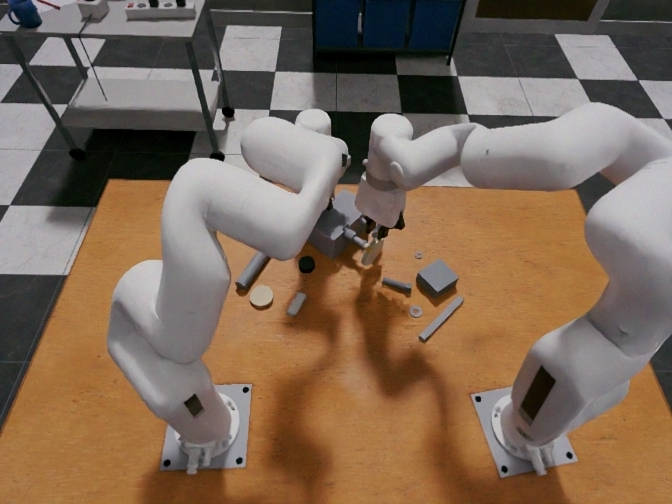

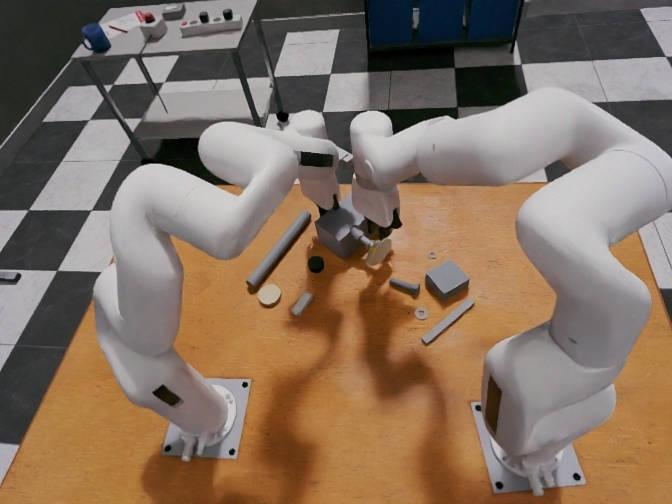

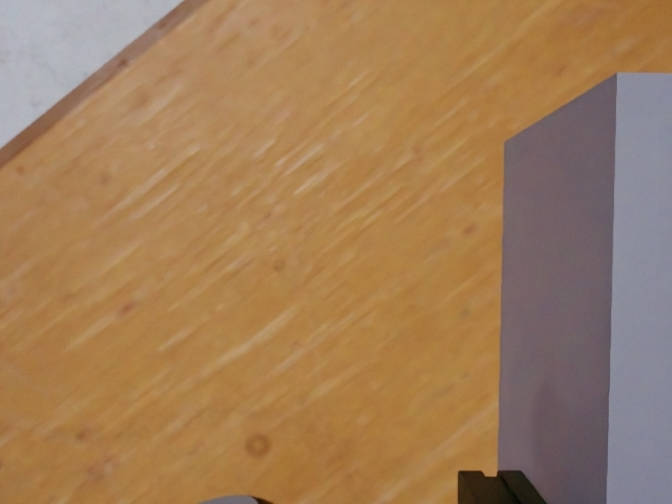

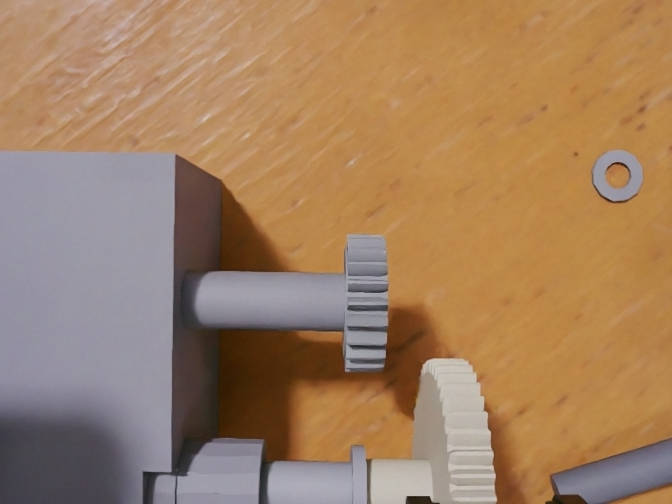

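Scene clock: 162.67 s.
left_arm: end_effector_position=(+0.4544, +0.0838, +0.0686) grip_measured=-1.00 end_effector_quat_wxyz=(+0.000, +0.947, -0.322, -0.004) end_effector_velocity=(-0.001, -0.001, -0.000) end_effector_angular_velocity=(-0.000, +0.001, -0.003) | right_arm: end_effector_position=(+0.2522, -0.1209, +0.1294) grip_measured=-0.47 end_effector_quat_wxyz=(-0.465, +0.824, -0.284, +0.157) end_effector_velocity=(+0.000, +0.000, +0.000) end_effector_angular_velocity=(+0.010, -0.013, -0.003)
Joint positions: left_arm=[-0.813  0.494  0.446  1.243 -0.285  0.82   0.48   0.   ] | right_arm=[ 1.824 -0.956 -1.606  0.017  0.227 -0.894  0.394  0.024]
Joint velocities: left_arm=[-0.001 -0.    -0.001  0.     0.001  0.001  0.     0.   ] | right_arm=[ 0.021 -0.021 -0.035 -0.001 -0.027 -0.033 -0.011 -0.   ]
Motor temperatures (°C, as the motors report them): left_arm=[34 35 33 36 34 36 34] | right_arm=[39 38 41 36 32 34 36]
Hand target (left_arm): +0.454, +0.084, +0.069; +0.000, +0.947, -0.322, -0.004
Hand target (right_arm): +0.252, -0.121, +0.129; -0.465, +0.823, -0.284, +0.158
Off the commanded pose (left_arm): 0.000 m, 0 deg.
Off the commanded pose (right_arm): 0.002 m, 0 deg.
move: done; limits=paced

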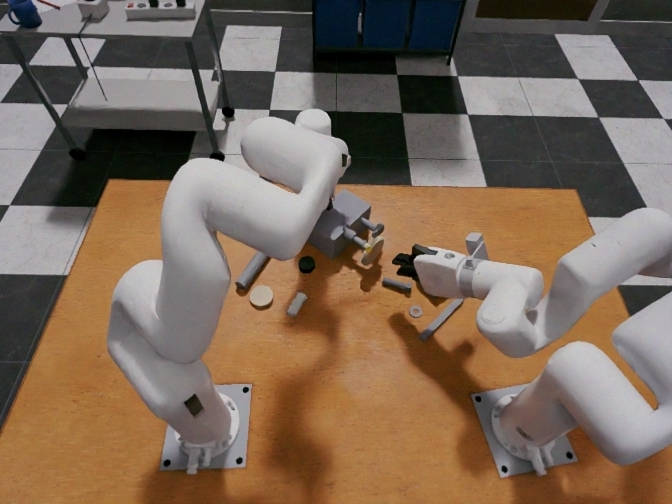

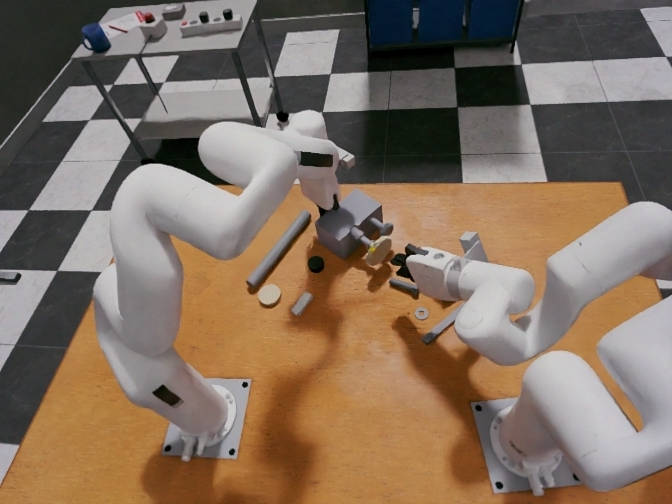

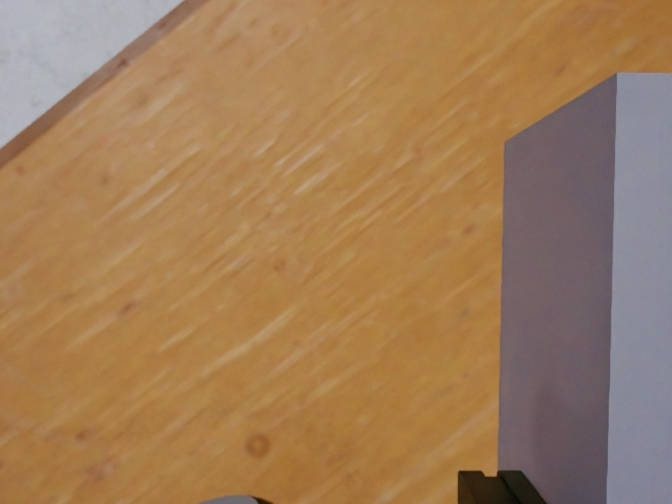

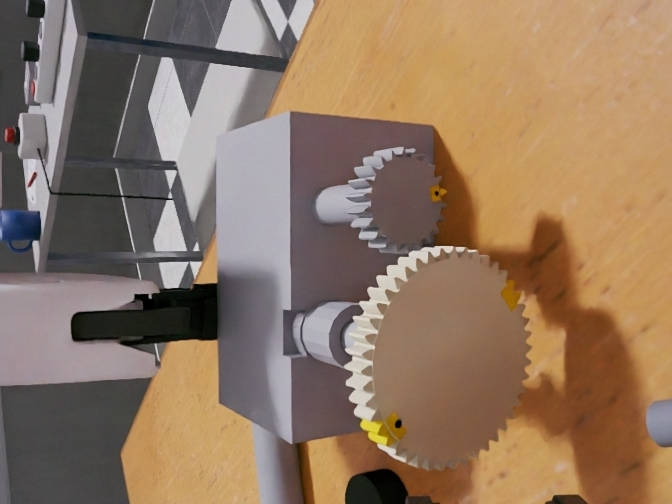

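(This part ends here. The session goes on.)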